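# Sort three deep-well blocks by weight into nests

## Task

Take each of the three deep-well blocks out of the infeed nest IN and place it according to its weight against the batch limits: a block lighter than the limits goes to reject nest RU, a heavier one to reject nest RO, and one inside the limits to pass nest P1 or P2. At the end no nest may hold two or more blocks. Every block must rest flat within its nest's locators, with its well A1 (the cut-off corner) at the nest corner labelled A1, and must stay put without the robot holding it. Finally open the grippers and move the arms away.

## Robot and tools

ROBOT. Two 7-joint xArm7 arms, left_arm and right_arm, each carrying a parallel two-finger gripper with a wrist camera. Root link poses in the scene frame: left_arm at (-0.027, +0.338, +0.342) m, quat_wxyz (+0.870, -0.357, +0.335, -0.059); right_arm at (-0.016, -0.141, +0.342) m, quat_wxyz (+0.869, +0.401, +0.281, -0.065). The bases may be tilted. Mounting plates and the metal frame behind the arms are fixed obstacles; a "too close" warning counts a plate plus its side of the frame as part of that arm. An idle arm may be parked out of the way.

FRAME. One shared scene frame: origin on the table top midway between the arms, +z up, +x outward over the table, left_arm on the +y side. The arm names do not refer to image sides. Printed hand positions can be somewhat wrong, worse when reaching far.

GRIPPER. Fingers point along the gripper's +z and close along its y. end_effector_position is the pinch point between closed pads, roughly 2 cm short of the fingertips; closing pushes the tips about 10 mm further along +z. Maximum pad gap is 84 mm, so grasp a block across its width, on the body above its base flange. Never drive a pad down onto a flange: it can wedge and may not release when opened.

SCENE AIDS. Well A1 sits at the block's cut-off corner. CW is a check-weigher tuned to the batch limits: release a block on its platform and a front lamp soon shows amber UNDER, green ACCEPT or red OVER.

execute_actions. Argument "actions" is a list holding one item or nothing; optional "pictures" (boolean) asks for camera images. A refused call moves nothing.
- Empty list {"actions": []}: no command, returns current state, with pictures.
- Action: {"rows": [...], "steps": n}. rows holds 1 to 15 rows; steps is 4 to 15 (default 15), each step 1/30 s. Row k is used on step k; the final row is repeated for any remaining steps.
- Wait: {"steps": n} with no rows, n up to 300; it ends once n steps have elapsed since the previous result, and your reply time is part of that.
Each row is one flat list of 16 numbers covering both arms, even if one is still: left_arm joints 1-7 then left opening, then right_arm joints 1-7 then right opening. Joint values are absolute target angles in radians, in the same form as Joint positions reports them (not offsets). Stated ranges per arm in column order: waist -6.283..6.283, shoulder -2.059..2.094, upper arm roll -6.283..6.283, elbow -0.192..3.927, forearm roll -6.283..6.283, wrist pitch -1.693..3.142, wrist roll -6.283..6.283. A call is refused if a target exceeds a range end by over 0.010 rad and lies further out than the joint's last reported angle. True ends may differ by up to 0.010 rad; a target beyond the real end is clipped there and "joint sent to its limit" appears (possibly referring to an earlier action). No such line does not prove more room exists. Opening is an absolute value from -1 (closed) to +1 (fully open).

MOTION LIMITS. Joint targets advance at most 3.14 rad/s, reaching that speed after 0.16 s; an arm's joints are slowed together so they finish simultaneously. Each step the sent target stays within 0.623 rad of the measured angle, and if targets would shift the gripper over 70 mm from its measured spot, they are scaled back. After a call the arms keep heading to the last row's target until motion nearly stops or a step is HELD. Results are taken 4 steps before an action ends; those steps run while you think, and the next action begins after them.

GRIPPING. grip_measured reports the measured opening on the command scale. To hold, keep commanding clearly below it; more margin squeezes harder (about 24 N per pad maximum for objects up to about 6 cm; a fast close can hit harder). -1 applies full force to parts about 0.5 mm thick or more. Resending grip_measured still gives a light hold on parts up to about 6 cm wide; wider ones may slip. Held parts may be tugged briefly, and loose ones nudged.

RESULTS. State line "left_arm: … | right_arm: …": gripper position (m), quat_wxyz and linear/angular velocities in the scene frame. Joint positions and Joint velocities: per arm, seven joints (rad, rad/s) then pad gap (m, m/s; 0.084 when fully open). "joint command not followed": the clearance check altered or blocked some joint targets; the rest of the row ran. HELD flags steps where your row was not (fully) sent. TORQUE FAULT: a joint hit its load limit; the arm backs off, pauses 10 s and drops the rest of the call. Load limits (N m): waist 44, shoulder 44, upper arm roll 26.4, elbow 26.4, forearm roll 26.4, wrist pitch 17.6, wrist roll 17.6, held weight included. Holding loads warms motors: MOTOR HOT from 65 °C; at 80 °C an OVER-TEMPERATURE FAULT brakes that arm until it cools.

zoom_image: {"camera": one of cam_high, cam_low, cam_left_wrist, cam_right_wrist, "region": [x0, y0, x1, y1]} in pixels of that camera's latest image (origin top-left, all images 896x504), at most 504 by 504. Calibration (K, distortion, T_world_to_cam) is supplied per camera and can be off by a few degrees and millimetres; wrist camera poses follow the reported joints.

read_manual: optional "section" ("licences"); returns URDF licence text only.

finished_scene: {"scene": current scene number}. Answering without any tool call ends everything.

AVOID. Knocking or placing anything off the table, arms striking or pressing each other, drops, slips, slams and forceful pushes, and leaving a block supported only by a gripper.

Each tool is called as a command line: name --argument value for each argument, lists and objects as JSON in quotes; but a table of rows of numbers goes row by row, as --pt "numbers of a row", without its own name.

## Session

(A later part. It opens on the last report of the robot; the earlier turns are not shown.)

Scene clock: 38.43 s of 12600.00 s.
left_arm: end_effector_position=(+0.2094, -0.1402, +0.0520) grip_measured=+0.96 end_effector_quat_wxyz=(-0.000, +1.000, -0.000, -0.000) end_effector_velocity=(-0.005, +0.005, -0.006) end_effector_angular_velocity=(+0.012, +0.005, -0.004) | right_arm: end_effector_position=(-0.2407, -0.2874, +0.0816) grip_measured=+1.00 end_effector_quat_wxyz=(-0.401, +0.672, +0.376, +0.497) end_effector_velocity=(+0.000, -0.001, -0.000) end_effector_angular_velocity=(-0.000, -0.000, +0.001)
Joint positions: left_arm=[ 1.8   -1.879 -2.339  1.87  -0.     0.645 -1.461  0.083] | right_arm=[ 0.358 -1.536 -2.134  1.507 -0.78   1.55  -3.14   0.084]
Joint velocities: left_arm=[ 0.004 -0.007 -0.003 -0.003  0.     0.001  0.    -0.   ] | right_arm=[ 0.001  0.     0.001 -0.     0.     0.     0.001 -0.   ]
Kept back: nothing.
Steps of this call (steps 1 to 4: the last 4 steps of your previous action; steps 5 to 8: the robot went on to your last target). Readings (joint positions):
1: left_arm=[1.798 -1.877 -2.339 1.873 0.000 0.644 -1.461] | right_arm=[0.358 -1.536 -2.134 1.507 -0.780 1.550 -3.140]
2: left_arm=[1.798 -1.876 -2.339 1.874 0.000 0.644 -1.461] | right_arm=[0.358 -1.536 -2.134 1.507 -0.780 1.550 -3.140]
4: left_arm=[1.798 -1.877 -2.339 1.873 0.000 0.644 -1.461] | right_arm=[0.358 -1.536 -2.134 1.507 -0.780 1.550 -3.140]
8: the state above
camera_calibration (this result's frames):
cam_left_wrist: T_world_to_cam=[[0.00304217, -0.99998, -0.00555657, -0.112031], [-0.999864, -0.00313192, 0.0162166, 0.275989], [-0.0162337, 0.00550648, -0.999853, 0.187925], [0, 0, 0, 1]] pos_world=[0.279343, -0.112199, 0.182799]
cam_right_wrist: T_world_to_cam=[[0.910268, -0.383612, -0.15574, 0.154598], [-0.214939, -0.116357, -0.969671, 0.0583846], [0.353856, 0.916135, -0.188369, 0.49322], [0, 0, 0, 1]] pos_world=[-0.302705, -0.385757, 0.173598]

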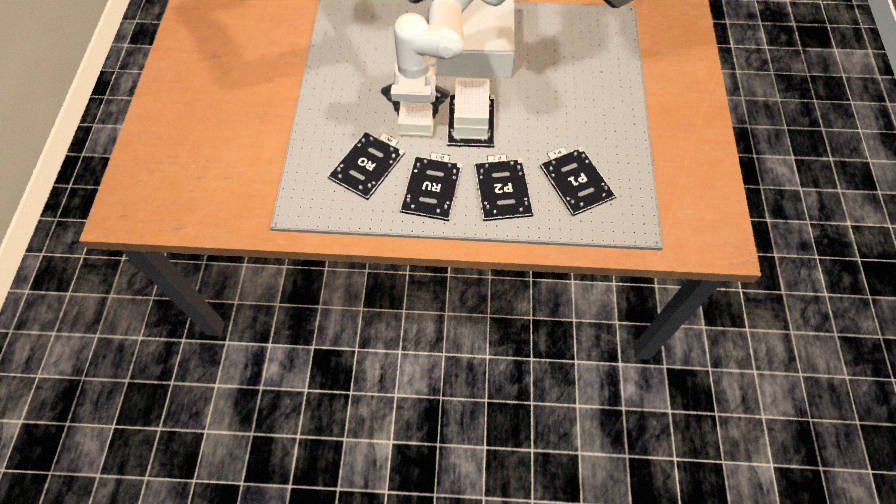

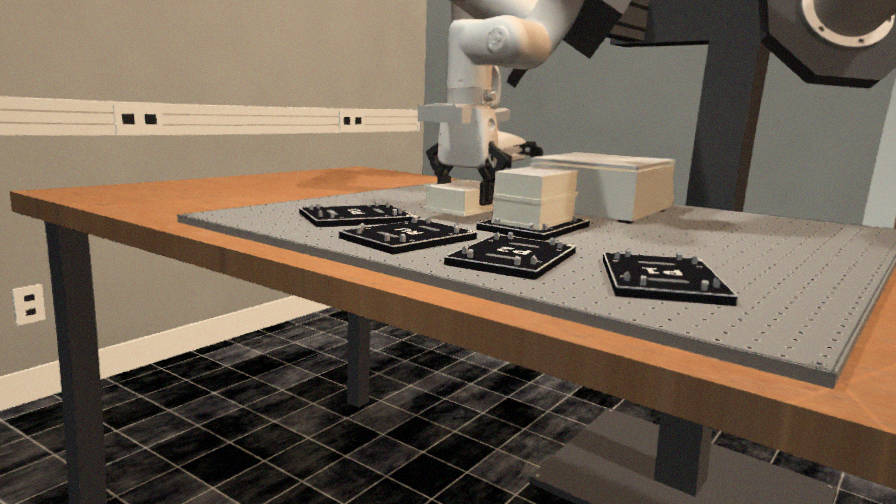

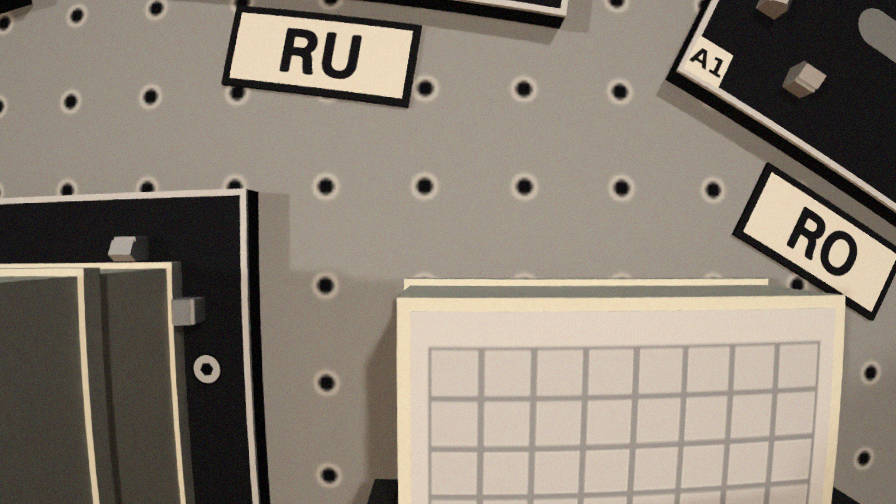

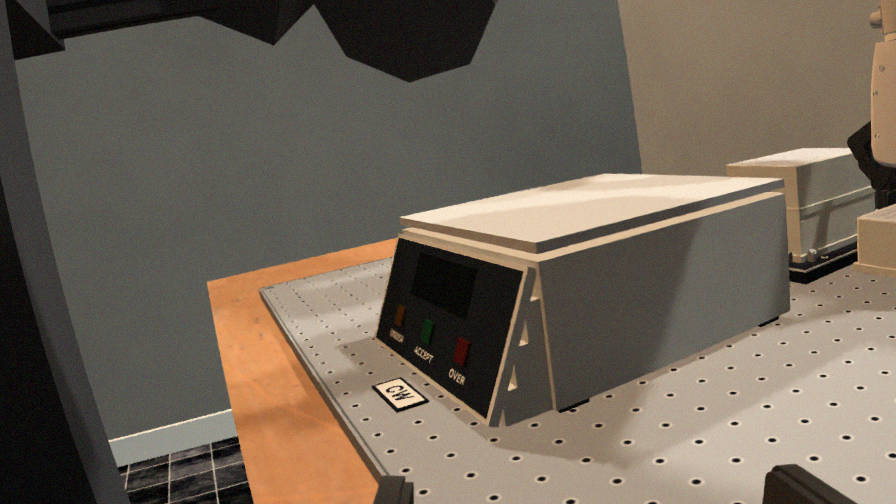

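execute_actions --actions '[{"rows":[[1.804,-1.883,-2.338,1.875,0,0.644,-1.461,0.5,0.358,-1.536,-2.134,1.507,-0.78,1.55,-3.14,1],[1.804,-1.883,-2.338,1.875,0,0.644,-1.461,0.5,0.358,-1.536,-2.134,1.507,-0.78,1.55,-3.14,1],[1.808,-1.887,-2.3365,1.88,0,0.642,-1.461,0.5,0.358,-1.536,-2.134,1.507,-0.78,1.55,-3.14,1],[1.808,-1.887,-2.3365,1.88,0,0.642,-1.461,0.5,0.358,-1.536,-2.134,1.507,-0.78,1.55,-3.14,1],[1.812,-1.891,-2.335,1.884,0,0.641,-1.461,0.5,0.358,-1.536,-2.134,1.507,-0.78,1.55,-3.14,1],[1.812,-1.891,-2.335,1.884,0,0.641,-1.461,0.5,0.358,-1.536,-2.134,1.507,-0.78,1.55,-3.14,1],[1.816,-1.894,-2.334,1.888,0,0.640,-1.461,0.5,0.358,-1.536,-2.134,1.507,-0.78,1.55,-3.14,1]]}]'

execute_actions --actions '[{"rows":[[1.816,-1.894,-2.334,1.888,0,0.640,-1.461,1,0.358,-1.536,-2.134,1.507,-0.78,1.55,-3.14,1]],"steps":12}]' --pictures true

Scene clock: 39.07 s of 12600.00 s.
left_arm: end_effector_position=(+0.2093, -0.1402, +0.0444) grip_measured=+0.96 end_effector_quat_wxyz=(-0.000, +1.000, -0.000, -0.000) end_effector_velocity=(+0.001, -0.002, -0.000) end_effector_angular_velocity=(-0.006, -0.001, +0.001) | right_arm: end_effector_position=(-0.2407, -0.2874, +0.0816) grip_measured=+1.00 end_effector_quat_wxyz=(-0.401, +0.672, +0.376, +0.497) end_effector_velocity=(-0.000, +0.002, +0.001) end_effector_angular_velocity=(+0.003, +0.002, -0.002)
Joint positions: left_arm=[ 1.816 -1.894 -2.334  1.887 -0.     0.64  -1.461  0.083] | right_arm=[ 0.358 -1.536 -2.134  1.507 -0.78   1.55  -3.14   0.084]
Joint velocities: left_arm=[ 0.005 -0.003  0.002  0.009  0.    -0.003 -0.     0.   ] | right_arm=[-0.    -0.    -0.004 -0.     0.001  0.     0.    -0.   ]
Steps of this call (steps 1 to 8: the robot went on to your last target; steps 9 to 19: the first 11 steps of this action). Readings (joint positions):
9: left_arm=[1.800 -1.879 -2.339 1.871 -0.000 0.645 -1.461] | right_arm=[0.358 -1.536 -2.134 1.507 -0.780 1.550 -3.140]
10: left_arm=[1.801 -1.880 -2.339 1.873 0.000 0.644 -1.461] | right_arm=[0.358 -1.536 -2.134 1.507 -0.780 1.550 -3.140]
12: left_arm=[1.805 -1.884 -2.337 1.877 0.000 0.643 -1.461] | right_arm=[0.358 -1.536 -2.134 1.507 -0.780 1.550 -3.140]
16: left_arm=[1.813 -1.892 -2.335 1.885 -0.000 0.641 -1.461] | right_arm=[0.358 -1.536 -2.134 1.507 -0.780 1.550 -3.140]
19: the state above

Scene clock: 39.47 s of 12600.00 s.
left_arm: end_effector_position=(+0.2097, -0.1413, +0.0455) grip_measured=+1.00 end_effector_quat_wxyz=(+0.001, +1.000, -0.000, +0.000) end_effector_velocity=(-0.001, +0.002, -0.003) end_effector_angular_velocity=(+0.006, +0.002, -0.001) | right_arm: end_effector_position=(-0.2407, -0.2874, +0.0816) grip_measured=+1.00 end_effector_quat_wxyz=(-0.401, +0.672, +0.376, +0.497) end_effector_velocity=(-0.000, +0.001, +0.000) end_effector_angular_velocity=(+0.002, +0.002, -0.003)
Joint positions: left_arm=[ 1.816 -1.894 -2.334  1.888 -0.     0.64  -1.461  0.084] | right_arm=[ 0.358 -1.536 -2.134  1.507 -0.78   1.55  -3.14   0.084]
Joint velocities: left_arm=[ 0.002 -0.002 -0.001 -0.003  0.     0.001  0.     0.   ] | right_arm=[-0.001 -0.    -0.002  0.     0.001 -0.     0.001 -0.   ]
Steps of this call (steps 1 to 4: the last 4 steps of your previous action; steps 5 to 12: the first 8 steps of this action). Readings (joint positions):
5: left_arm=[1.816 -1.894 -2.334 1.888 0.000 0.640 -1.461] | right_arm=[0.358 -1.536 -2.134 1.507 -0.780 1.550 -3.140]
6: left_arm=[1.816 -1.894 -2.334 1.888 0.000 0.640 -1.461] | right_arm=[0.358 -1.536 -2.134 1.507 -0.780 1.550 -3.140]
8: left_arm=[1.816 -1.894 -2.334 1.888 -0.000 0.640 -1.461] | right_arm=[0.358 -1.536 -2.134 1.507 -0.780 1.550 -3.140]
12: the state above
camera_calibration (this result's frames):
cam_left_wrist: T_world_to_cam=[[0.0030415, -0.999991, -0.00281503, -0.113245], [-0.999875, -0.00308488, 0.0155366, 0.276413], [-0.0155452, 0.00276742, -0.999875, 0.180821], [0, 0, 0, 1]] pos_world=[0.279534, -0.112892, 0.176185]
cam_right_wrist: T_world_to_cam=[[0.910268, -0.383612, -0.15574, 0.154598], [-0.214939, -0.116357, -0.969671, 0.0583846], [0.353856, 0.916135, -0.188369, 0.49322], [0, 0, 0, 1]] pos_world=[-0.302705, -0.385757, 0.173598]

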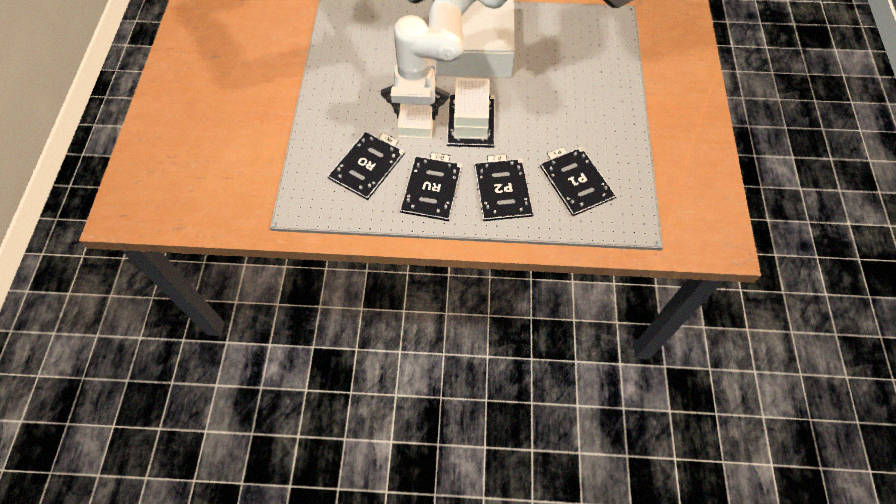

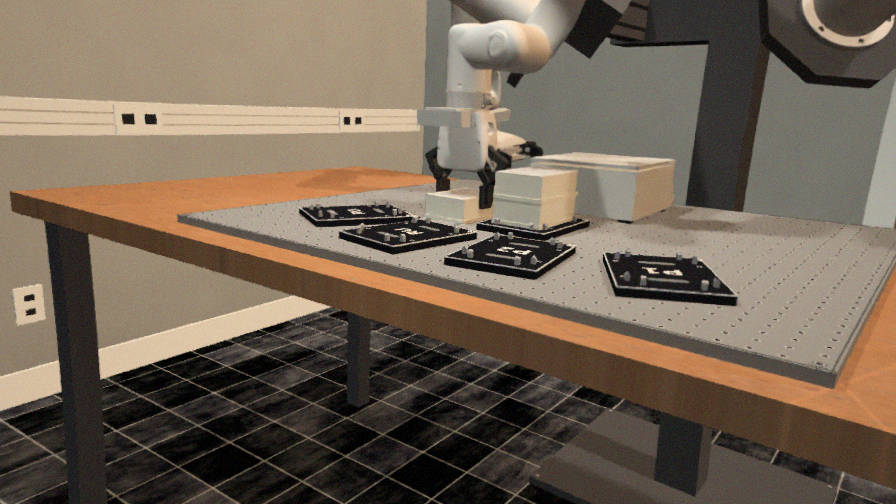

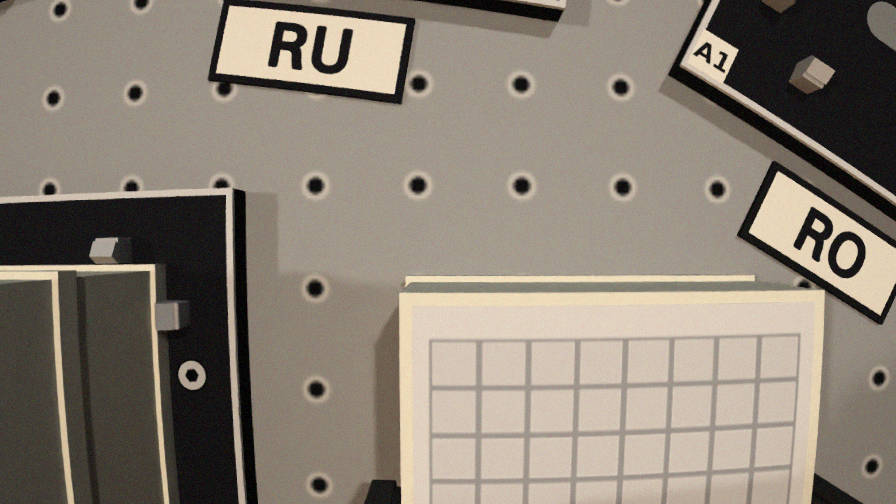

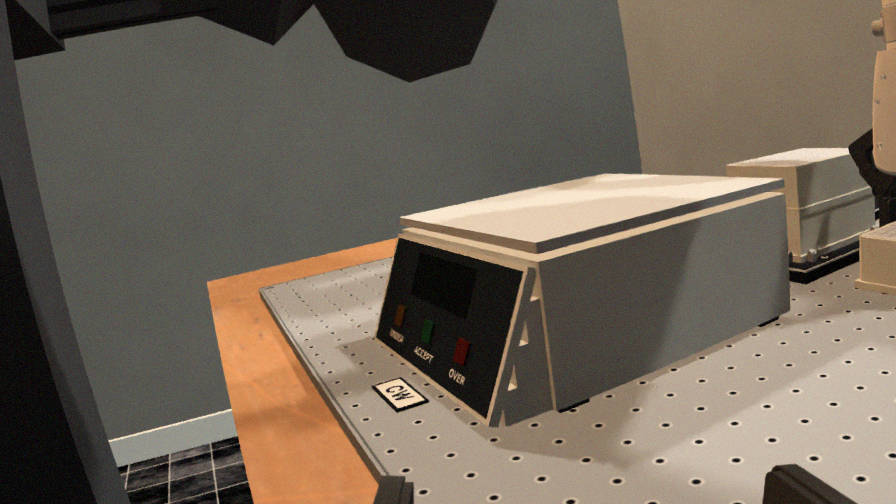

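execute_actions --actions '[{"rows":[[1.79,-1.87,-2.342,1.861,0,0.649,-1.461,1,0.358,-1.536,-2.134,1.507,-0.78,1.55,-3.14,1],[1.79,-1.87,-2.342,1.861,0,0.649,-1.461,1,0.358,-1.536,-2.134,1.507,-0.78,1.55,-3.14,1],[1.79,-1.87,-2.342,1.861,0,0.649,-1.461,1,0.358,-1.536,-2.134,1.507,-0.78,1.55,-3.14,1],[1.764,-1.846,-2.349,1.836,0,0.658,-1.461,1,0.358,-1.536,-2.134,1.507,-0.78,1.55,-3.14,1],[1.764,-1.846,-2.349,1.836,0,0.658,-1.461,1,0.358,-1.536,-2.134,1.507,-0.78,1.55,-3.14,1],[1.764,-1.846,-2.349,1.836,0,0.658,-1.461,1,0.358,-1.536,-2.134,1.507,-0.78,1.55,-3.14,1],[1.713,-1.798,-2.362,1.789,0,0.679,-1.461,1,0.358,-1.536,-2.134,1.507,-0.78,1.55,-3.14,1],[1.713,-1.798,-2.362,1.789,0,0.679,-1.461,1,0.358,-1.536,-2.134,1.507,-0.78,1.55,-3.14,1],[1.713,-1.798,-2.362,1.789,0,0.679,-1.461,1,0.358,-1.536,-2.134,1.507,-0.78,1.55,-3.14,1],[1.621,-1.703,-2.3786,1.7214,0,0.7436,-1.461,1,0.358,-1.536,-2.134,1.507,-0.78,1.55,-3.14,1]]}]'

execute_actions --actions '[{"rows":[[1.436,-1.477,-2.3595,1.052,0,0.365,-1.428,1,0.358,-1.536,-2.134,1.507,-0.78,1.55,-3.14,1]]}]'

execute_actions --actions '[{"steps":20}]'

execute_actions --actions '[{"rows":[[1.446,-1.4875,-2.360,1.057,0,0.356,-1.428,1,0.358,-1.536,-2.134,1.507,-0.78,1.55,-3.14,1],[1.446,-1.4875,-2.360,1.057,0,0.356,-1.428,1,0.358,-1.536,-2.134,1.507,-0.78,1.55,-3.14,1],[1.456,-1.498,-2.361,1.063,0,0.346,-1.428,1,0.358,-1.536,-2.134,1.507,-0.78,1.55,-3.14,1],[1.456,-1.498,-2.361,1.063,0,0.346,-1.428,1,0.358,-1.536,-2.134,1.507,-0.78,1.55,-3.14,1],[1.4665,-1.5085,-2.362,1.068,0,0.337,-1.428,1,0.358,-1.536,-2.134,1.507,-0.78,1.55,-3.14,1],[1.4665,-1.5085,-2.362,1.068,0,0.337,-1.428,1,0.358,-1.536,-2.134,1.507,-0.78,1.55,-3.14,1],[1.477,-1.519,-2.3625,1.074,0,0.328,-1.428,1,0.358,-1.536,-2.134,1.507,-0.78,1.55,-3.14,1]]}]' --pictures true

Scene clock: 40.77 s of 12600.00 s.
left_arm: end_effector_position=(+0.2091, -0.1402, +0.1000) grip_measured=+1.00 end_effector_quat_wxyz=(-0.001, +1.000, -0.001, +0.000) end_effector_velocity=(-0.003, +0.039, +0.343) end_effector_angular_velocity=(+0.122, +0.015, +0.002) | right_arm: end_effector_position=(-0.2407, -0.2874, +0.0816) grip_measured=+1.00 end_effector_quat_wxyz=(-0.401, +0.672, +0.376, +0.497) end_effector_velocity=(-0.000, -0.000, +0.000) end_effector_angular_velocity=(-0.002, -0.000, -0.001)
Joint positions: left_arm=[ 1.705 -1.79  -2.364  1.782  0.     0.686 -1.461  0.084] | right_arm=[ 0.358 -1.536 -2.134  1.507 -0.78   1.55  -3.14   0.084]
Joint velocities: left_arm=[-0.658  0.656 -0.143 -0.588  0.     0.452  0.    -0.   ] | right_arm=[-0.002  0.     0.001 -0.     0.001  0.    -0.001  0.   ]
Steps of this call (steps 1 to 4: the last 4 steps of your previous action; steps 5 to 15: the robot went on to your last target; steps 16 to 28: nothing new was sent; steps 29 to 39: the first 11 steps of this action). Readings (joint positions):
29: left_arm=[1.815 -1.893 -2.334 1.887 0.000 0.640 -1.461] | right_arm=[0.358 -1.536 -2.134 1.507 -0.780 1.550 -3.140]
30: left_arm=[1.809 -1.888 -2.336 1.878 -0.000 0.643 -1.461] | right_arm=[0.358 -1.536 -2.134 1.507 -0.780 1.550 -3.140]
32: left_arm=[1.794 -1.874 -2.341 1.863 -0.000 0.648 -1.461] | right_arm=[0.358 -1.536 -2.134 1.507 -0.780 1.550 -3.140]
36: left_arm=[1.755 -1.837 -2.351 1.828 0.000 0.662 -1.461] | right_arm=[0.358 -1.536 -2.134 1.507 -0.780 1.550 -3.140]
39: the state above

Scene clock: 41.27 s of 12600.00 s.
left_arm: end_effector_position=(+0.2140, -0.0223, +0.1311) grip_measured=+1.00 end_effector_quat_wxyz=(-0.001, +1.000, +0.001, +0.001) end_effector_velocity=(-0.053, +0.419, -0.045) end_effector_angular_velocity=(+0.089, +0.060, -0.033) | right_arm: end_effector_position=(-0.2407, -0.2874, +0.0816) grip_measured=+1.00 end_effector_quat_wxyz=(-0.401, +0.672, +0.376, +0.497) end_effector_velocity=(-0.001, +0.001, +0.000) end_effector_angular_velocity=(+0.002, +0.001, +0.001)
Joint positions: left_arm=[ 1.465 -1.512 -2.361  1.152 -0.     0.422 -1.433  0.084] | right_arm=[ 0.358 -1.536 -2.134  1.507 -0.78   1.55  -3.14   0.084]
Joint velocities: left_arm=[-0.447  0.541  0.027 -1.658 -0.    -0.864  0.077  0.   ] | right_arm=[ 0.     0.001 -0.001 -0.    -0.001 -0.     0.     0.   ]
Steps of this call (steps 1 to 4: the last 4 steps of your previous action; steps 5 to 15: the first 11 steps of this action). Readings (joint positions):
5: left_arm=[1.615 -1.697 -2.378 1.732 0.000 0.738 -1.461] | right_arm=[0.358 -1.536 -2.134 1.507 -0.780 1.550 -3.140]
6: left_arm=[1.612 -1.693 -2.377 1.720 0.000 0.732 -1.460] | right_arm=[0.358 -1.536 -2.134 1.507 -0.780 1.550 -3.140]
8: left_arm=[1.595 -1.672 -2.374 1.639 0.000 0.686 -1.456] | right_arm=[0.358 -1.536 -2.134 1.507 -0.780 1.550 -3.140]
12: left_arm=[1.517 -1.575 -2.365 1.347 -0.000 0.526 -1.442] | right_arm=[0.358 -1.536 -2.134 1.507 -0.780 1.550 -3.140]
15: the state above

Scene clock: 41.93 s of 12600.00 s.
left_arm: end_effector_position=(+0.2105, +0.0010, +0.1305) grip_measured=+1.00 end_effector_quat_wxyz=(-0.000, +1.000, -0.000, -0.000) end_effector_velocity=(+0.000, +0.001, -0.000) end_effector_angular_velocity=(+0.001, -0.000, +0.000) | right_arm: end_effector_position=(-0.2407, -0.2874, +0.0816) grip_measured=+1.00 end_effector_quat_wxyz=(-0.401, +0.672, +0.376, +0.497) end_effector_velocity=(+0.000, -0.000, -0.000) end_effector_angular_velocity=(-0.000, +0.001, -0.000)
Joint positions: left_arm=[ 1.436 -1.477 -2.36   1.052  0.     0.365 -1.428  0.084] | right_arm=[ 0.358 -1.536 -2.134  1.507 -0.78   1.55  -3.14   0.084]
Joint velocities: left_arm=[-0.    -0.     0.    -0.002 -0.    -0.001  0.    -0.   ] | right_arm=[ 0.001  0.     0.    -0.     0.001 -0.001  0.001  0.   ]
Kept back: nothing.
Steps of this call (steps 1 to 4: the last 4 steps of your previous action; steps 5 to 20: the robot went on to your last target). Readings (joint positions):
1: left_arm=[1.452 -1.496 -2.360 1.104 -0.000 0.397 -1.431] | right_arm=[0.358 -1.536 -2.134 1.507 -0.780 1.550 -3.140]
2: left_arm=[1.444 -1.486 -2.360 1.072 -0.000 0.381 -1.429] | right_arm=[0.358 -1.536 -2.134 1.507 -0.780 1.550 -3.140]
4: left_arm=[1.438 -1.479 -2.360 1.054 -0.000 0.369 -1.428] | right_arm=[0.358 -1.536 -2.134 1.507 -0.780 1.550 -3.140]
8: left_arm=[1.436 -1.477 -2.360 1.056 0.000 0.365 -1.428] | right_arm=[0.358 -1.536 -2.134 1.507 -0.780 1.550 -3.140]
20: the state above

Scene clock: 42.30 s of 12600.00 s.
left_arm: end_effector_position=(+0.2104, +0.0019, +0.1095) grip_measured=+1.00 end_effector_quat_wxyz=(-0.001, +1.000, -0.000, -0.000) end_effector_velocity=(+0.003, -0.004, -0.005) end_effector_angular_velocity=(-0.012, -0.003, +0.003) | right_arm: end_effector_position=(-0.2407, -0.2874, +0.0816) grip_measured=+1.00 end_effector_quat_wxyz=(-0.401, +0.672, +0.376, +0.497) end_effector_velocity=(+0.000, -0.000, +0.000) end_effector_angular_velocity=(-0.001, +0.000, -0.002)
Joint positions: left_arm=[ 1.477 -1.519 -2.362  1.073 -0.     0.329 -1.428  0.084] | right_arm=[ 0.358 -1.536 -2.134  1.507 -0.78   1.55  -3.14   0.084]
Joint velocities: left_arm=[ 0.014 -0.013  0.002  0.013  0.    -0.018  0.    -0.   ] | right_arm=[-0.001  0.     0.001 -0.     0.001  0.    -0.    -0.   ]
Steps of this call (steps 1 to 11: the first 11 steps of this action). Readings (joint positions):
1: left_arm=[1.437 -1.478 -2.360 1.053 -0.000 0.364 -1.428] | right_arm=[0.358 -1.536 -2.134 1.507 -0.780 1.550 -3.140]
2: left_arm=[1.439 -1.480 -2.360 1.055 0.000 0.361 -1.428] | right_arm=[0.358 -1.536 -2.134 1.507 -0.780 1.550 -3.140]
4: left_arm=[1.448 -1.490 -2.360 1.059 0.000 0.353 -1.428] | right_arm=[0.358 -1.536 -2.134 1.507 -0.780 1.550 -3.140]
8: left_arm=[1.469 -1.511 -2.362 1.069 -0.000 0.335 -1.428] | right_arm=[0.358 -1.536 -2.134 1.507 -0.780 1.550 -3.140]
11: the state above
camera_calibration (this result's frames):
cam_left_wrist: T_world_to_cam=[[0.00285028, -0.999971, -0.00712098, 0.0305695], [-0.999869, -0.0029631, 0.015884, 0.276593], [-0.0159047, 0.00707478, -0.999848, 0.244524], [0, 0, 0, 1]] pos_world=[0.280358, 0.0296583, 0.240311]
cam_right_wrist: T_world_to_cam=[[0.910268, -0.383612, -0.15574, 0.154598], [-0.214939, -0.116357, -0.969671, 0.0583845], [0.353856, 0.916135, -0.188369, 0.49322], [0, 0, 0, 1]] pos_world=[-0.302705, -0.385757, 0.173598]

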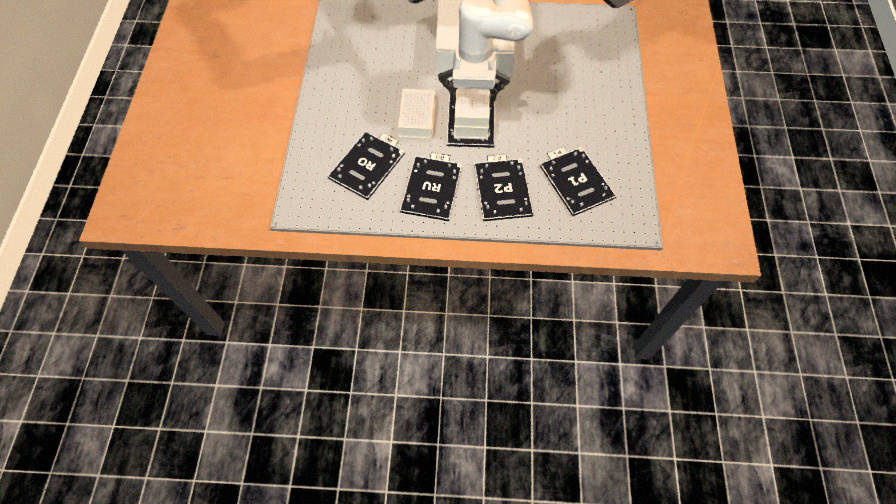

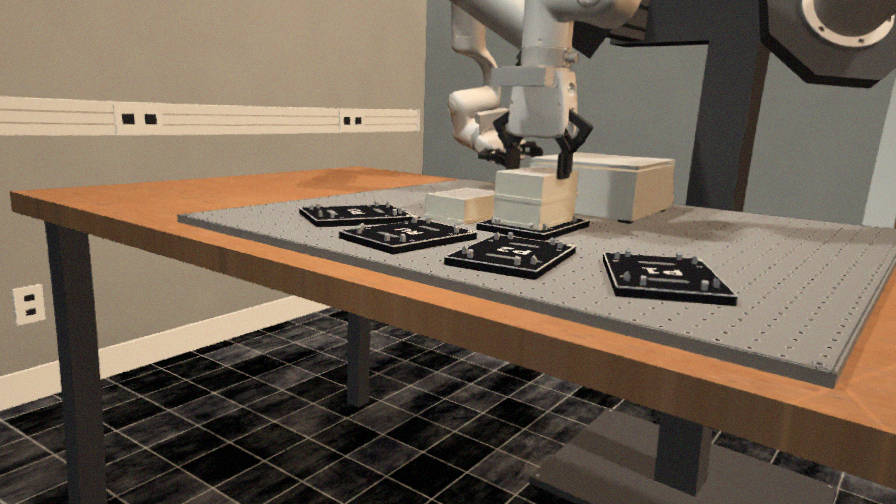

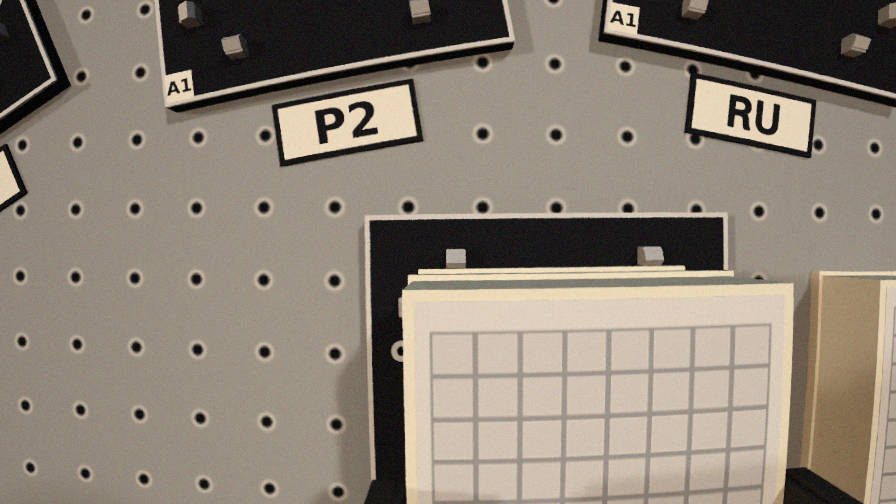

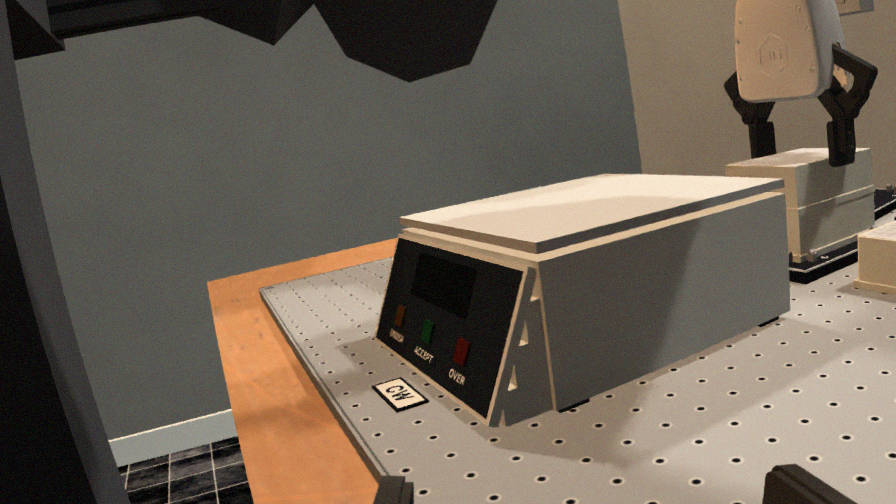

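execute_actions --actions '[{"rows":[[1.491,-1.533,-2.363,1.082,0,0.316,-1.428,1,0.358,-1.536,-2.134,1.507,-0.78,1.55,-3.14,1],[1.491,-1.533,-2.363,1.082,0,0.316,-1.428,1,0.358,-1.536,-2.134,1.507,-0.78,1.55,-3.14,1],[1.505,-1.547,-2.3635,1.09,0,0.305,-1.428,1,0.358,-1.536,-2.134,1.507,-0.78,1.55,-3.14,1],[1.505,-1.547,-2.3635,1.09,0,0.305,-1.428,1,0.358,-1.536,-2.134,1.507,-0.78,1.55,-3.14,1],[1.5193,-1.5612,-2.364,1.099,0,0.2934,-1.428,1,0.358,-1.536,-2.134,1.507,-0.78,1.55,-3.14,1]],"steps":13}]'

execute_actions --actions '[{"rows":[[1.5193,-1.5612,-2.364,1.099,0,0.2934,-1.428,0.5,0.358,-1.536,-2.134,1.507,-0.78,1.55,-3.14,1]],"steps":10}]'

execute_actions --actions '[{"rows":[[1.477,-1.519,-2.3625,1.074,0,0.328,-1.428,0.5,0.358,-1.536,-2.134,1.507,-0.78,1.55,-3.14,1],[1.477,-1.519,-2.3625,1.074,0,0.328,-1.428,0.5,0.358,-1.536,-2.134,1.507,-0.78,1.55,-3.14,1],[1.477,-1.519,-2.3625,1.074,0,0.328,-1.428,0.5,0.358,-1.536,-2.134,1.507,-0.78,1.55,-3.14,1],[1.477,-1.519,-2.3625,1.074,0,0.328,-1.428,0.5,0.358,-1.536,-2.134,1.507,-0.78,1.55,-3.14,1],[1.403,-1.445,-2.353,1.038,0,0.3975,-1.428,0.5,0.358,-1.536,-2.134,1.507,-0.78,1.55,-3.14,1]],"steps":11}]'

execute_actions --actions '[{"rows":[[1.19,-1.353,-2.484,0.74,0,0.306,-1.618,0.5,0.358,-1.536,-2.134,1.507,-0.78,1.55,-3.14,1]]}]'

execute_actions --actions '[{"rows":[[1.127,-1.521,-2.738,0.886,0,0.339,-1.914,0.5,0.358,-1.536,-2.134,1.507,-0.78,1.55,-3.14,1]]}]'

execute_actions --actions '[{"rows":[[1.14,-1.55,-2.738,0.93,0,0.35,-1.914,0.5,0.358,-1.536,-2.134,1.507,-0.78,1.55,-3.14,1],[1.14,-1.55,-2.738,0.93,0,0.35,-1.914,0.5,0.358,-1.536,-2.134,1.507,-0.78,1.55,-3.14,1],[1.14,-1.55,-2.738,0.93,0,0.35,-1.914,0.5,0.358,-1.536,-2.134,1.507,-0.78,1.55,-3.14,1],[1.14,-1.55,-2.738,0.93,0,0.35,-1.914,0.5,0.358,-1.536,-2.134,1.507,-0.78,1.55,-3.14,1],[1.146,-1.565,-2.738,0.94,0,0.343,-1.914,0.5,0.358,-1.536,-2.134,1.507,-0.78,1.55,-3.14,1],[1.146,-1.565,-2.738,0.94,0,0.343,-1.914,0.5,0.358,-1.536,-2.134,1.507,-0.78,1.55,-3.14,1],[1.15,-1.575,-2.738,0.945,0,0.338,-1.914,0.5,0.358,-1.536,-2.134,1.507,-0.78,1.55,-3.14,1],[1.15,-1.575,-2.738,0.945,0,0.338,-1.914,0.5,0.358,-1.536,-2.134,1.507,-0.78,1.55,-3.14,1],[1.1534,-1.583,-2.738,0.9476,0,0.3326,-1.914,0.5,0.358,-1.536,-2.134,1.507,-0.78,1.55,-3.14,1],[1.1534,-1.583,-2.738,0.9476,0,0.3326,-1.914,0.5,0.358,-1.536,-2.134,1.507,-0.78,1.55,-3.14,1],[1.157,-1.591,-2.738,0.950,0,0.3266,-1.914,0.5,0.358,-1.536,-2.134,1.507,-0.78,1.55,-3.14,1]]}]'

execute_actions --actions '[{"steps":8}]'

execute_actions --actions '[{"rows":[[1.157,-1.591,-2.738,0.950,0,0.3266,-1.914,1,0.358,-1.536,-2.134,1.507,-0.78,1.55,-3.14,1]]}]'

execute_actions --actions '[{"steps":45}]' --pictures true

Scene clock: 43.67 s of 12600.00 s.
left_arm: end_effector_position=(+0.2102, +0.0021, +0.0888) grip_measured=+1.00 end_effector_quat_wxyz=(-0.001, +1.000, -0.000, -0.000) end_effector_velocity=(+0.000, -0.006, -0.007) end_effector_angular_velocity=(-0.013, -0.001, -0.002) | right_arm: end_effector_position=(-0.2407, -0.2874, +0.0816) grip_measured=+1.00 end_effector_quat_wxyz=(-0.401, +0.672, +0.376, +0.497) end_effector_velocity=(+0.000, -0.000, -0.000) end_effector_angular_velocity=(-0.000, +0.001, -0.001)
Joint positions: left_arm=[ 1.52  -1.561 -2.364  1.098 -0.     0.294 -1.428  0.084] | right_arm=[ 0.358 -1.536 -2.134  1.507 -0.78   1.55  -3.14   0.084]
Joint velocities: left_arm=[ 0.019 -0.02  -0.001  0.022  0.001 -0.019  0.001 -0.   ] | right_arm=[-0.001 -0.001  0.001 -0.     0.     0.     0.002 -0.   ]
Steps of this call (steps 1 to 4: the last 4 steps of your previous action; steps 5 to 15: the robot went on to your last target; steps 16 to 32: nothing new was sent; steps 33 to 41: the first 9 steps of this action). Readings (joint positions):
33: left_arm=[1.478 -1.520 -2.363 1.074 -0.000 0.327 -1.428] | right_arm=[0.358 -1.536 -2.134 1.507 -0.780 1.550 -3.140]
34: left_arm=[1.481 -1.523 -2.363 1.078 -0.000 0.323 -1.428] | right_arm=[0.358 -1.536 -2.134 1.507 -0.780 1.550 -3.140]
36: left_arm=[1.494 -1.536 -2.363 1.085 0.000 0.313 -1.428] | right_arm=[0.358 -1.536 -2.134 1.507 -0.780 1.550 -3.140]
40: left_arm=[1.518 -1.560 -2.364 1.097 -0.000 0.295 -1.428] | right_arm=[0.358 -1.536 -2.134 1.507 -0.780 1.550 -3.140]
41: the state above

Scene clock: 44.00 s of 12600.00 s.
left_arm: end_effector_position=(+0.2104, +0.0010, +0.0894) grip_measured=+0.97 end_effector_quat_wxyz=(+0.000, +1.000, -0.000, -0.000) end_effector_velocity=(-0.000, +0.000, -0.000) end_effector_angular_velocity=(+0.000, -0.001, -0.000) | right_arm: end_effector_position=(-0.2407, -0.2874, +0.0816) grip_measured=+1.00 end_effector_quat_wxyz=(-0.401, +0.672, +0.376, +0.497) end_effector_velocity=(-0.000, +0.001, +0.000) end_effector_angular_velocity=(+0.001, +0.000, +0.001)
Joint positions: left_arm=[ 1.519 -1.561 -2.364  1.099  0.     0.293 -1.428  0.083] | right_arm=[ 0.358 -1.536 -2.134  1.507 -0.78   1.55  -3.14   0.084]
Joint velocities: left_arm=[-0.    -0.001  0.     0.    -0.    -0.     0.     0.   ] | right_arm=[ 0.    -0.    -0.001  0.    -0.001  0.    -0.    -0.   ]
Steps of this call (steps 1 to 4: the last 4 steps of your previous action; steps 5 to 10: the first 6 steps of this action). Readings (joint positions):
5: left_arm=[1.519 -1.561 -2.364 1.099 -0.000 0.294 -1.428] | right_arm=[0.358 -1.536 -2.134 1.507 -0.780 1.550 -3.140]
6: left_arm=[1.519 -1.561 -2.364 1.099 0.000 0.294 -1.428] | right_arm=[0.358 -1.536 -2.134 1.507 -0.780 1.550 -3.140]
8: left_arm=[1.519 -1.561 -2.364 1.099 0.000 0.293 -1.428] | right_arm=[0.358 -1.536 -2.134 1.507 -0.780 1.550 -3.140]
10: the state above

Scene clock: 44.37 s of 12600.00 s.
left_arm: end_effector_position=(+0.2112, +0.0035, +0.1240) grip_measured=+0.97 end_effector_quat_wxyz=(-0.004, +1.000, -0.000, +0.000) end_effector_velocity=(+0.014, +0.088, +0.307) end_effector_angular_velocity=(+0.198, +0.002, +0.037) | right_arm: end_effector_position=(-0.2407, -0.2874, +0.0816) grip_measured=+1.00 end_effector_quat_wxyz=(-0.401, +0.672, +0.376, +0.497) end_effector_velocity=(-0.000, +0.001, +0.000) end_effector_angular_velocity=(+0.000, +0.001, -0.002)
Joint positions: left_arm=[ 1.447 -1.489 -2.359  1.056  0.     0.36  -1.428  0.083] | right_arm=[ 0.358 -1.536 -2.134  1.507 -0.78   1.55  -3.14   0.084]
Joint velocities: left_arm=[-0.691  0.694  0.1   -0.469 -0.002  0.705 -0.001  0.   ] | right_arm=[-0.001  0.    -0.002  0.     0.001 -0.    -0.    -0.   ]
Steps of this call (steps 1 to 4: the last 4 steps of your previous action; steps 5 to 11: the first 7 steps of this action). Readings (joint positions):
5: left_arm=[1.518 -1.560 -2.364 1.098 0.000 0.294 -1.428] | right_arm=[0.358 -1.536 -2.134 1.507 -0.780 1.550 -3.140]
6: left_arm=[1.511 -1.553 -2.364 1.092 -0.000 0.302 -1.428] | right_arm=[0.358 -1.536 -2.134 1.507 -0.780 1.550 -3.140]
8: left_arm=[1.485 -1.527 -2.363 1.077 -0.000 0.322 -1.428] | right_arm=[0.358 -1.536 -2.134 1.507 -0.780 1.550 -3.140]
11: the state above

Scene clock: 44.87 s of 12600.00 s.
left_arm: end_effector_position=(+0.1178, +0.0701, +0.1700) grip_measured=+0.97 end_effector_quat_wxyz=(-0.001, +1.000, -0.004, -0.000) end_effector_velocity=(+0.030, +0.007, +0.004) end_effector_angular_velocity=(-0.022, -0.023, +0.127) | right_arm: end_effector_position=(-0.2407, -0.2874, +0.0816) grip_measured=+1.00 end_effector_quat_wxyz=(-0.401, +0.672, +0.376, +0.497) end_effector_velocity=(+0.001, -0.001, -0.001) end_effector_angular_velocity=(-0.000, -0.002, +0.002)
Joint positions: left_arm=[ 1.19  -1.355 -2.488  0.741  0.     0.308 -1.615  0.083] | right_arm=[ 0.358 -1.536 -2.134  1.507 -0.78   1.55  -3.14   0.084]
Joint velocities: left_arm=[-0.022  0.025  0.063 -0.054 -0.007 -0.042 -0.069  0.   ] | right_arm=[ 0.002 -0.     0.002  0.    -0.     0.001  0.001  0.   ]
Steps of this call (steps 1 to 4: the last 4 steps of your previous action; steps 5 to 15: the first 11 steps of this action). Readings (joint positions):
5: left_arm=[1.400 -1.442 -2.354 1.041 0.000 0.395 -1.429] | right_arm=[0.358 -1.536 -2.134 1.507 -0.780 1.550 -3.140]
6: left_arm=[1.396 -1.441 -2.357 1.029 -0.000 0.391 -1.436] | right_arm=[0.358 -1.536 -2.134 1.507 -0.780 1.550 -3.140]
8: left_arm=[1.350 -1.421 -2.383 0.958 -0.000 0.369 -1.481] | right_arm=[0.358 -1.536 -2.134 1.507 -0.780 1.550 -3.140]
12: left_arm=[1.220 -1.367 -2.470 0.784 0.000 0.320 -1.589] | right_arm=[0.358 -1.536 -2.134 1.507 -0.780 1.550 -3.140]
15: the state above

Scene clock: 45.37 s of 12600.00 s.
left_arm: end_effector_position=(-0.0172, +0.0616, +0.1552) grip_measured=+0.97 end_effector_quat_wxyz=(-0.001, +1.000, -0.007, -0.001) end_effector_velocity=(-0.055, +0.025, -0.022) end_effector_angular_velocity=(+0.050, -0.011, +0.051) | right_arm: end_effector_position=(-0.2407, -0.2874, +0.0816) grip_measured=+1.00 end_effector_quat_wxyz=(-0.401, +0.672, +0.376, +0.497) end_effector_velocity=(+0.000, +0.000, +0.000) end_effector_angular_velocity=(+0.001, +0.001, -0.001)
Joint positions: left_arm=[ 1.126 -1.52  -2.742  0.883  0.001  0.338 -1.906  0.083] | right_arm=[ 0.358 -1.536 -2.134  1.507 -0.78   1.55  -3.14   0.084]
Joint velocities: left_arm=[-0.029 -0.086 -0.109  0.044 -0.003  0.027 -0.175  0.   ] | right_arm=[-0.    -0.    -0.    -0.     0.     0.     0.001  0.   ]
Steps of this call (steps 1 to 4: the last 4 steps of your previous action; steps 5 to 15: the first 11 steps of this action). Readings (joint positions):
5: left_arm=[1.191 -1.354 -2.482 0.742 -0.000 0.306 -1.619] | right_arm=[0.358 -1.536 -2.134 1.507 -0.780 1.550 -3.140]
6: left_arm=[1.190 -1.359 -2.488 0.747 -0.000 0.309 -1.630] | right_arm=[0.358 -1.536 -2.134 1.507 -0.780 1.550 -3.140]
8: left_arm=[1.178 -1.397 -2.539 0.780 -0.001 0.317 -1.697] | right_arm=[0.358 -1.536 -2.134 1.507 -0.780 1.550 -3.140]
12: left_arm=[1.140 -1.486 -2.686 0.858 0.000 0.332 -1.850] | right_arm=[0.358 -1.536 -2.134 1.507 -0.780 1.550 -3.140]
15: the state above

Scene clock: 45.87 s of 12600.00 s.
left_arm: end_effector_position=(-0.0192, +0.0482, +0.1410) grip_measured=+0.97 end_effector_quat_wxyz=(-0.000, +1.000, -0.000, -0.000) end_effector_velocity=(+0.000, +0.006, -0.048) end_effector_angular_velocity=(+0.016, -0.004, -0.002) | right_arm: end_effector_position=(-0.2407, -0.2874, +0.0816) grip_measured=+1.00 end_effector_quat_wxyz=(-0.401, +0.672, +0.376, +0.497) end_effector_velocity=(-0.000, +0.000, +0.000) end_effector_angular_velocity=(-0.000, -0.000, -0.001)
Joint positions: left_arm=[ 1.153 -1.581 -2.738  0.946 -0.     0.334 -1.914  0.083] | right_arm=[ 0.358 -1.536 -2.134  1.507 -0.78   1.55  -3.14   0.084]
Joint velocities: left_arm=[ 0.052 -0.122 -0.002  0.033 -0.    -0.082 -0.001  0.   ] | right_arm=[-0.001 -0.001 -0.     0.    -0.     0.    -0.001  0.   ]
Steps of this call (steps 1 to 4: the last 4 steps of your previous action; steps 5 to 15: the first 11 steps of this action). Readings (joint positions):
5: left_arm=[1.128 -1.521 -2.734 0.886 -0.000 0.340 -1.914] | right_arm=[0.358 -1.536 -2.134 1.507 -0.780 1.550 -3.140]
6: left_arm=[1.131 -1.526 -2.735 0.894 -0.000 0.342 -1.914] | right_arm=[0.358 -1.536 -2.134 1.507 -0.780 1.550 -3.140]
8: left_arm=[1.138 -1.544 -2.736 0.922 -0.000 0.348 -1.914] | right_arm=[0.358 -1.536 -2.134 1.507 -0.780 1.550 -3.140]
12: left_arm=[1.147 -1.566 -2.737 0.941 -0.000 0.342 -1.914] | right_arm=[0.358 -1.536 -2.134 1.507 -0.780 1.550 -3.140]
15: the state above

Scene clock: 46.13 s of 12600.00 s.
left_arm: end_effector_position=(-0.0196, +0.0479, +0.1375) grip_measured=+0.97 end_effector_quat_wxyz=(-0.000, +1.000, -0.001, -0.000) end_effector_velocity=(-0.001, +0.001, -0.001) end_effector_angular_velocity=(+0.002, +0.000, -0.002) | right_arm: end_effector_position=(-0.2407, -0.2874, +0.0816) grip_measured=+1.00 end_effector_quat_wxyz=(-0.401, +0.672, +0.376, +0.497) end_effector_velocity=(+0.000, +0.000, -0.000) end_effector_angular_velocity=(+0.001, -0.001, +0.001)
Joint positions: left_arm=[ 1.157 -1.591 -2.738  0.95   0.     0.327 -1.914  0.083] | right_arm=[ 0.358 -1.536 -2.134  1.507 -0.78   1.55  -3.14   0.084]
Joint velocities: left_arm=[ 0.    -0.002 -0.002 -0.001  0.    -0.001  0.    -0.   ] | right_arm=[ 0.001 -0.    -0.    -0.    -0.001 -0.     0.    -0.   ]
Kept back: nothing.
Steps of this call (steps 1 to 4: the last 4 steps of your previous action; steps 5 to 8: the robot went on to your last target). Readings (joint positions):
1: left_arm=[1.155 -1.585 -2.738 0.947 -0.000 0.331 -1.914] | right_arm=[0.358 -1.536 -2.134 1.507 -0.780 1.550 -3.140]
2: left_arm=[1.156 -1.588 -2.738 0.948 -0.000 0.329 -1.914] | right_arm=[0.358 -1.536 -2.134 1.507 -0.780 1.550 -3.140]
4: left_arm=[1.157 -1.591 -2.738 0.949 -0.000 0.327 -1.914] | right_arm=[0.358 -1.536 -2.134 1.507 -0.780 1.550 -3.140]
8: the state above

Scene clock: 46.50 s of 12600.00 s.
left_arm: end_effector_position=(-0.0196, +0.0478, +0.1375) grip_measured=+1.00 end_effector_quat_wxyz=(+0.000, +1.000, -0.001, -0.000) end_effector_velocity=(+0.000, +0.002, -0.001) end_effector_angular_velocity=(+0.005, -0.002, -0.000) | right_arm: end_effector_position=(-0.2407, -0.2874, +0.0816) grip_measured=+1.00 end_effector_quat_wxyz=(-0.401, +0.672, +0.376, +0.497) end_effector_velocity=(-0.000, -0.001, -0.000) end_effector_angular_velocity=(-0.001, -0.001, +0.001)
Joint positions: left_arm=[ 1.157 -1.591 -2.738  0.95  -0.     0.327 -1.914  0.084] | right_arm=[ 0.358 -1.536 -2.134  1.507 -0.78   1.55  -3.14   0.084]
Joint velocities: left_arm=[ 0.001 -0.002 -0.    -0.001 -0.     0.002 -0.     0.   ] | right_arm=[-0.     0.     0.001  0.    -0.     0.    -0.001 -0.   ]
Steps of this call (steps 1 to 11: the first 11 steps of this action). Readings (joint positions):
1: left_arm=[1.157 -1.591 -2.738 0.950 0.000 0.327 -1.914] | right_arm=[0.358 -1.536 -2.134 1.507 -0.780 1.550 -3.140]
2: left_arm=[1.157 -1.591 -2.738 0.950 0.000 0.327 -1.914] | right_arm=[0.358 -1.536 -2.134 1.507 -0.780 1.550 -3.140]
4: left_arm=[1.157 -1.591 -2.738 0.950 -0.000 0.327 -1.914] | right_arm=[0.358 -1.536 -2.134 1.507 -0.780 1.550 -3.140]
8: left_arm=[1.157 -1.591 -2.738 0.950 -0.000 0.326 -1.914] | right_arm=[0.358 -1.536 -2.134 1.507 -0.780 1.550 -3.140]
11: the state above

Scene clock: 48.00 s of 12600.00 s.
left_arm: end_effector_position=(-0.0196, +0.0479, +0.1374) grip_measured=+1.00 end_effector_quat_wxyz=(-0.000, +1.000, -0.001, -0.000) end_effector_velocity=(-0.000, +0.000, +0.000) end_effector_angular_velocity=(+0.001, +0.000, +0.000) | right_arm: end_effector_position=(-0.2407, -0.2874, +0.0816) grip_measured=+1.00 end_effector_quat_wxyz=(-0.401, +0.672, +0.376, +0.497) end_effector_velocity=(-0.000, -0.000, -0.000) end_effector_angular_velocity=(-0.000, +0.000, +0.001)
Joint positions: left_arm=[ 1.157 -1.591 -2.738  0.95  -0.     0.327 -1.914  0.084] | right_arm=[ 0.358 -1.536 -2.134  1.507 -0.78   1.55  -3.14   0.084]
Joint velocities: left_arm=[ 0.     0.001 -0.    -0.     0.     0.001 -0.     0.   ] | right_arm=[-0.    -0.     0.001  0.    -0.001  0.     0.001  0.   ]
Kept back: nothing.
Steps of this call (steps 1 to 4: the last 4 steps of your previous action; steps 5 to 15: the robot went on to your last target; steps 16 to 45: nothing new was sent). Readings (joint positions):
1: left_arm=[1.157 -1.591 -2.738 0.950 -0.000 0.327 -1.914] | right_arm=[0.358 -1.536 -2.134 1.507 -0.780 1.550 -3.140]
2: left_arm=[1.157 -1.591 -2.738 0.950 -0.000 0.327 -1.914] | right_arm=[0.358 -1.536 -2.134 1.507 -0.780 1.550 -3.140]
4: left_arm=[1.157 -1.591 -2.738 0.950 0.000 0.327 -1.914] | right_arm=[0.358 -1.536 -2.134 1.507 -0.780 1.550 -3.140]
8: left_arm=[1.157 -1.591 -2.738 0.950 -0.000 0.327 -1.914] | right_arm=[0.358 -1.536 -2.134 1.507 -0.780 1.550 -3.140]
45: the state above
All arms were judged still, so your last target was given up. Only a new action makes them travel on or press farther. Fingers that are still opening or closing keep moving.
camera_calibration (this result's frames):
cam_left_wrist: T_world_to_cam=[[0.00254998, -0.999984, -0.00509907, 0.0772182], [-0.999868, -0.00263145, 0.0160349, 0.0462744], [-0.016048, 0.0050575, -0.999858, 0.268508], [0, 0, 0, 1]] pos_world=[0.0503804, 0.0759807, 0.268121]
cam_right_wrist: T_world_to_cam=[[0.910268, -0.383612, -0.15574, 0.154598], [-0.214939, -0.116357, -0.969671, 0.0583847], [0.353856, 0.916135, -0.188369, 0.49322], [0, 0, 0, 1]] pos_world=[-0.302705, -0.385757, 0.173598]

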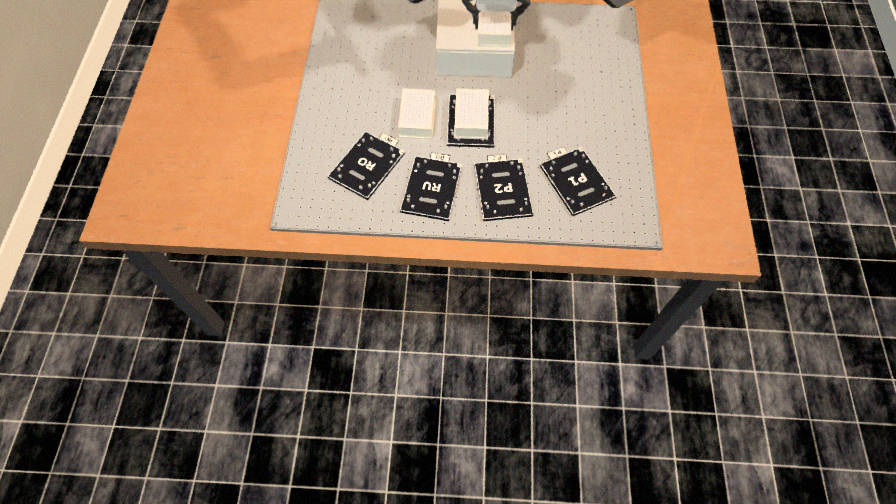

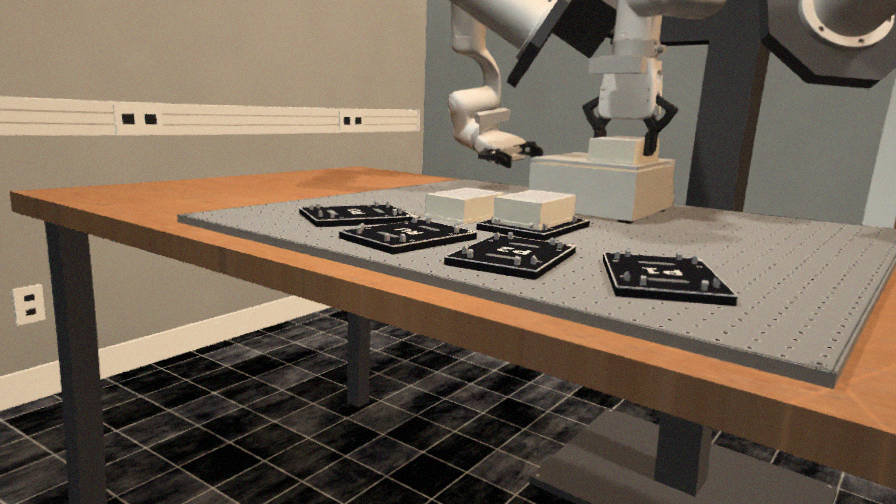

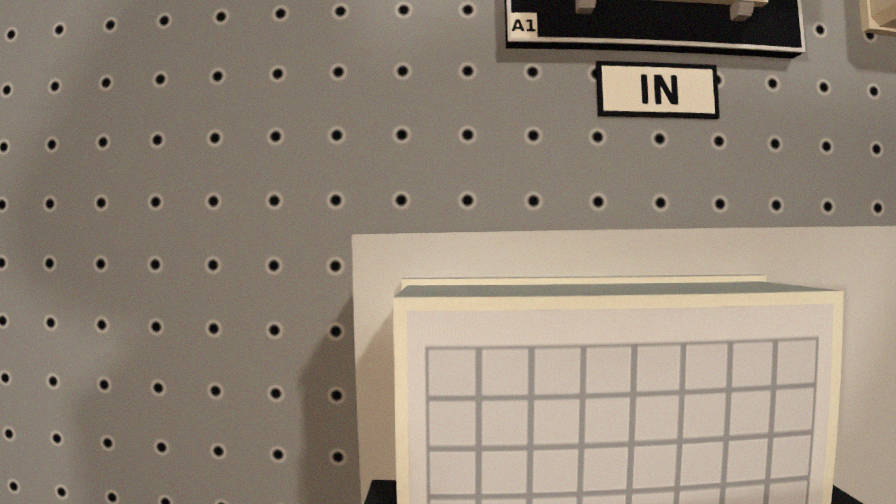

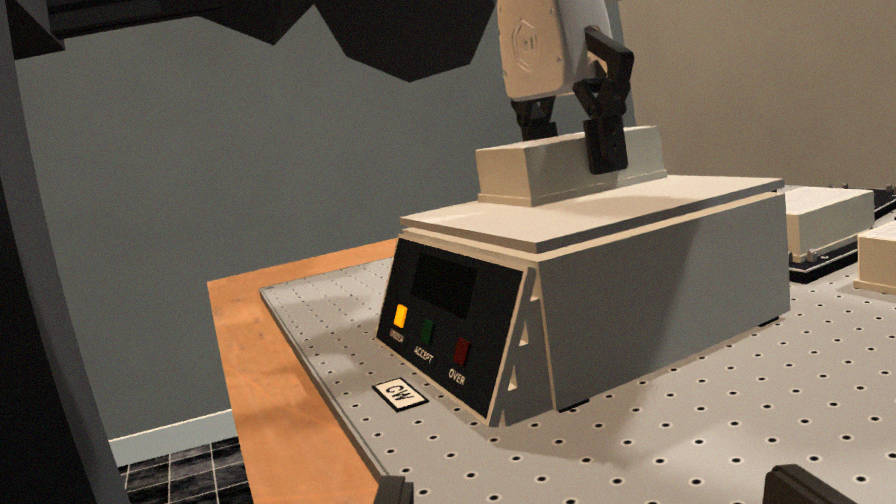

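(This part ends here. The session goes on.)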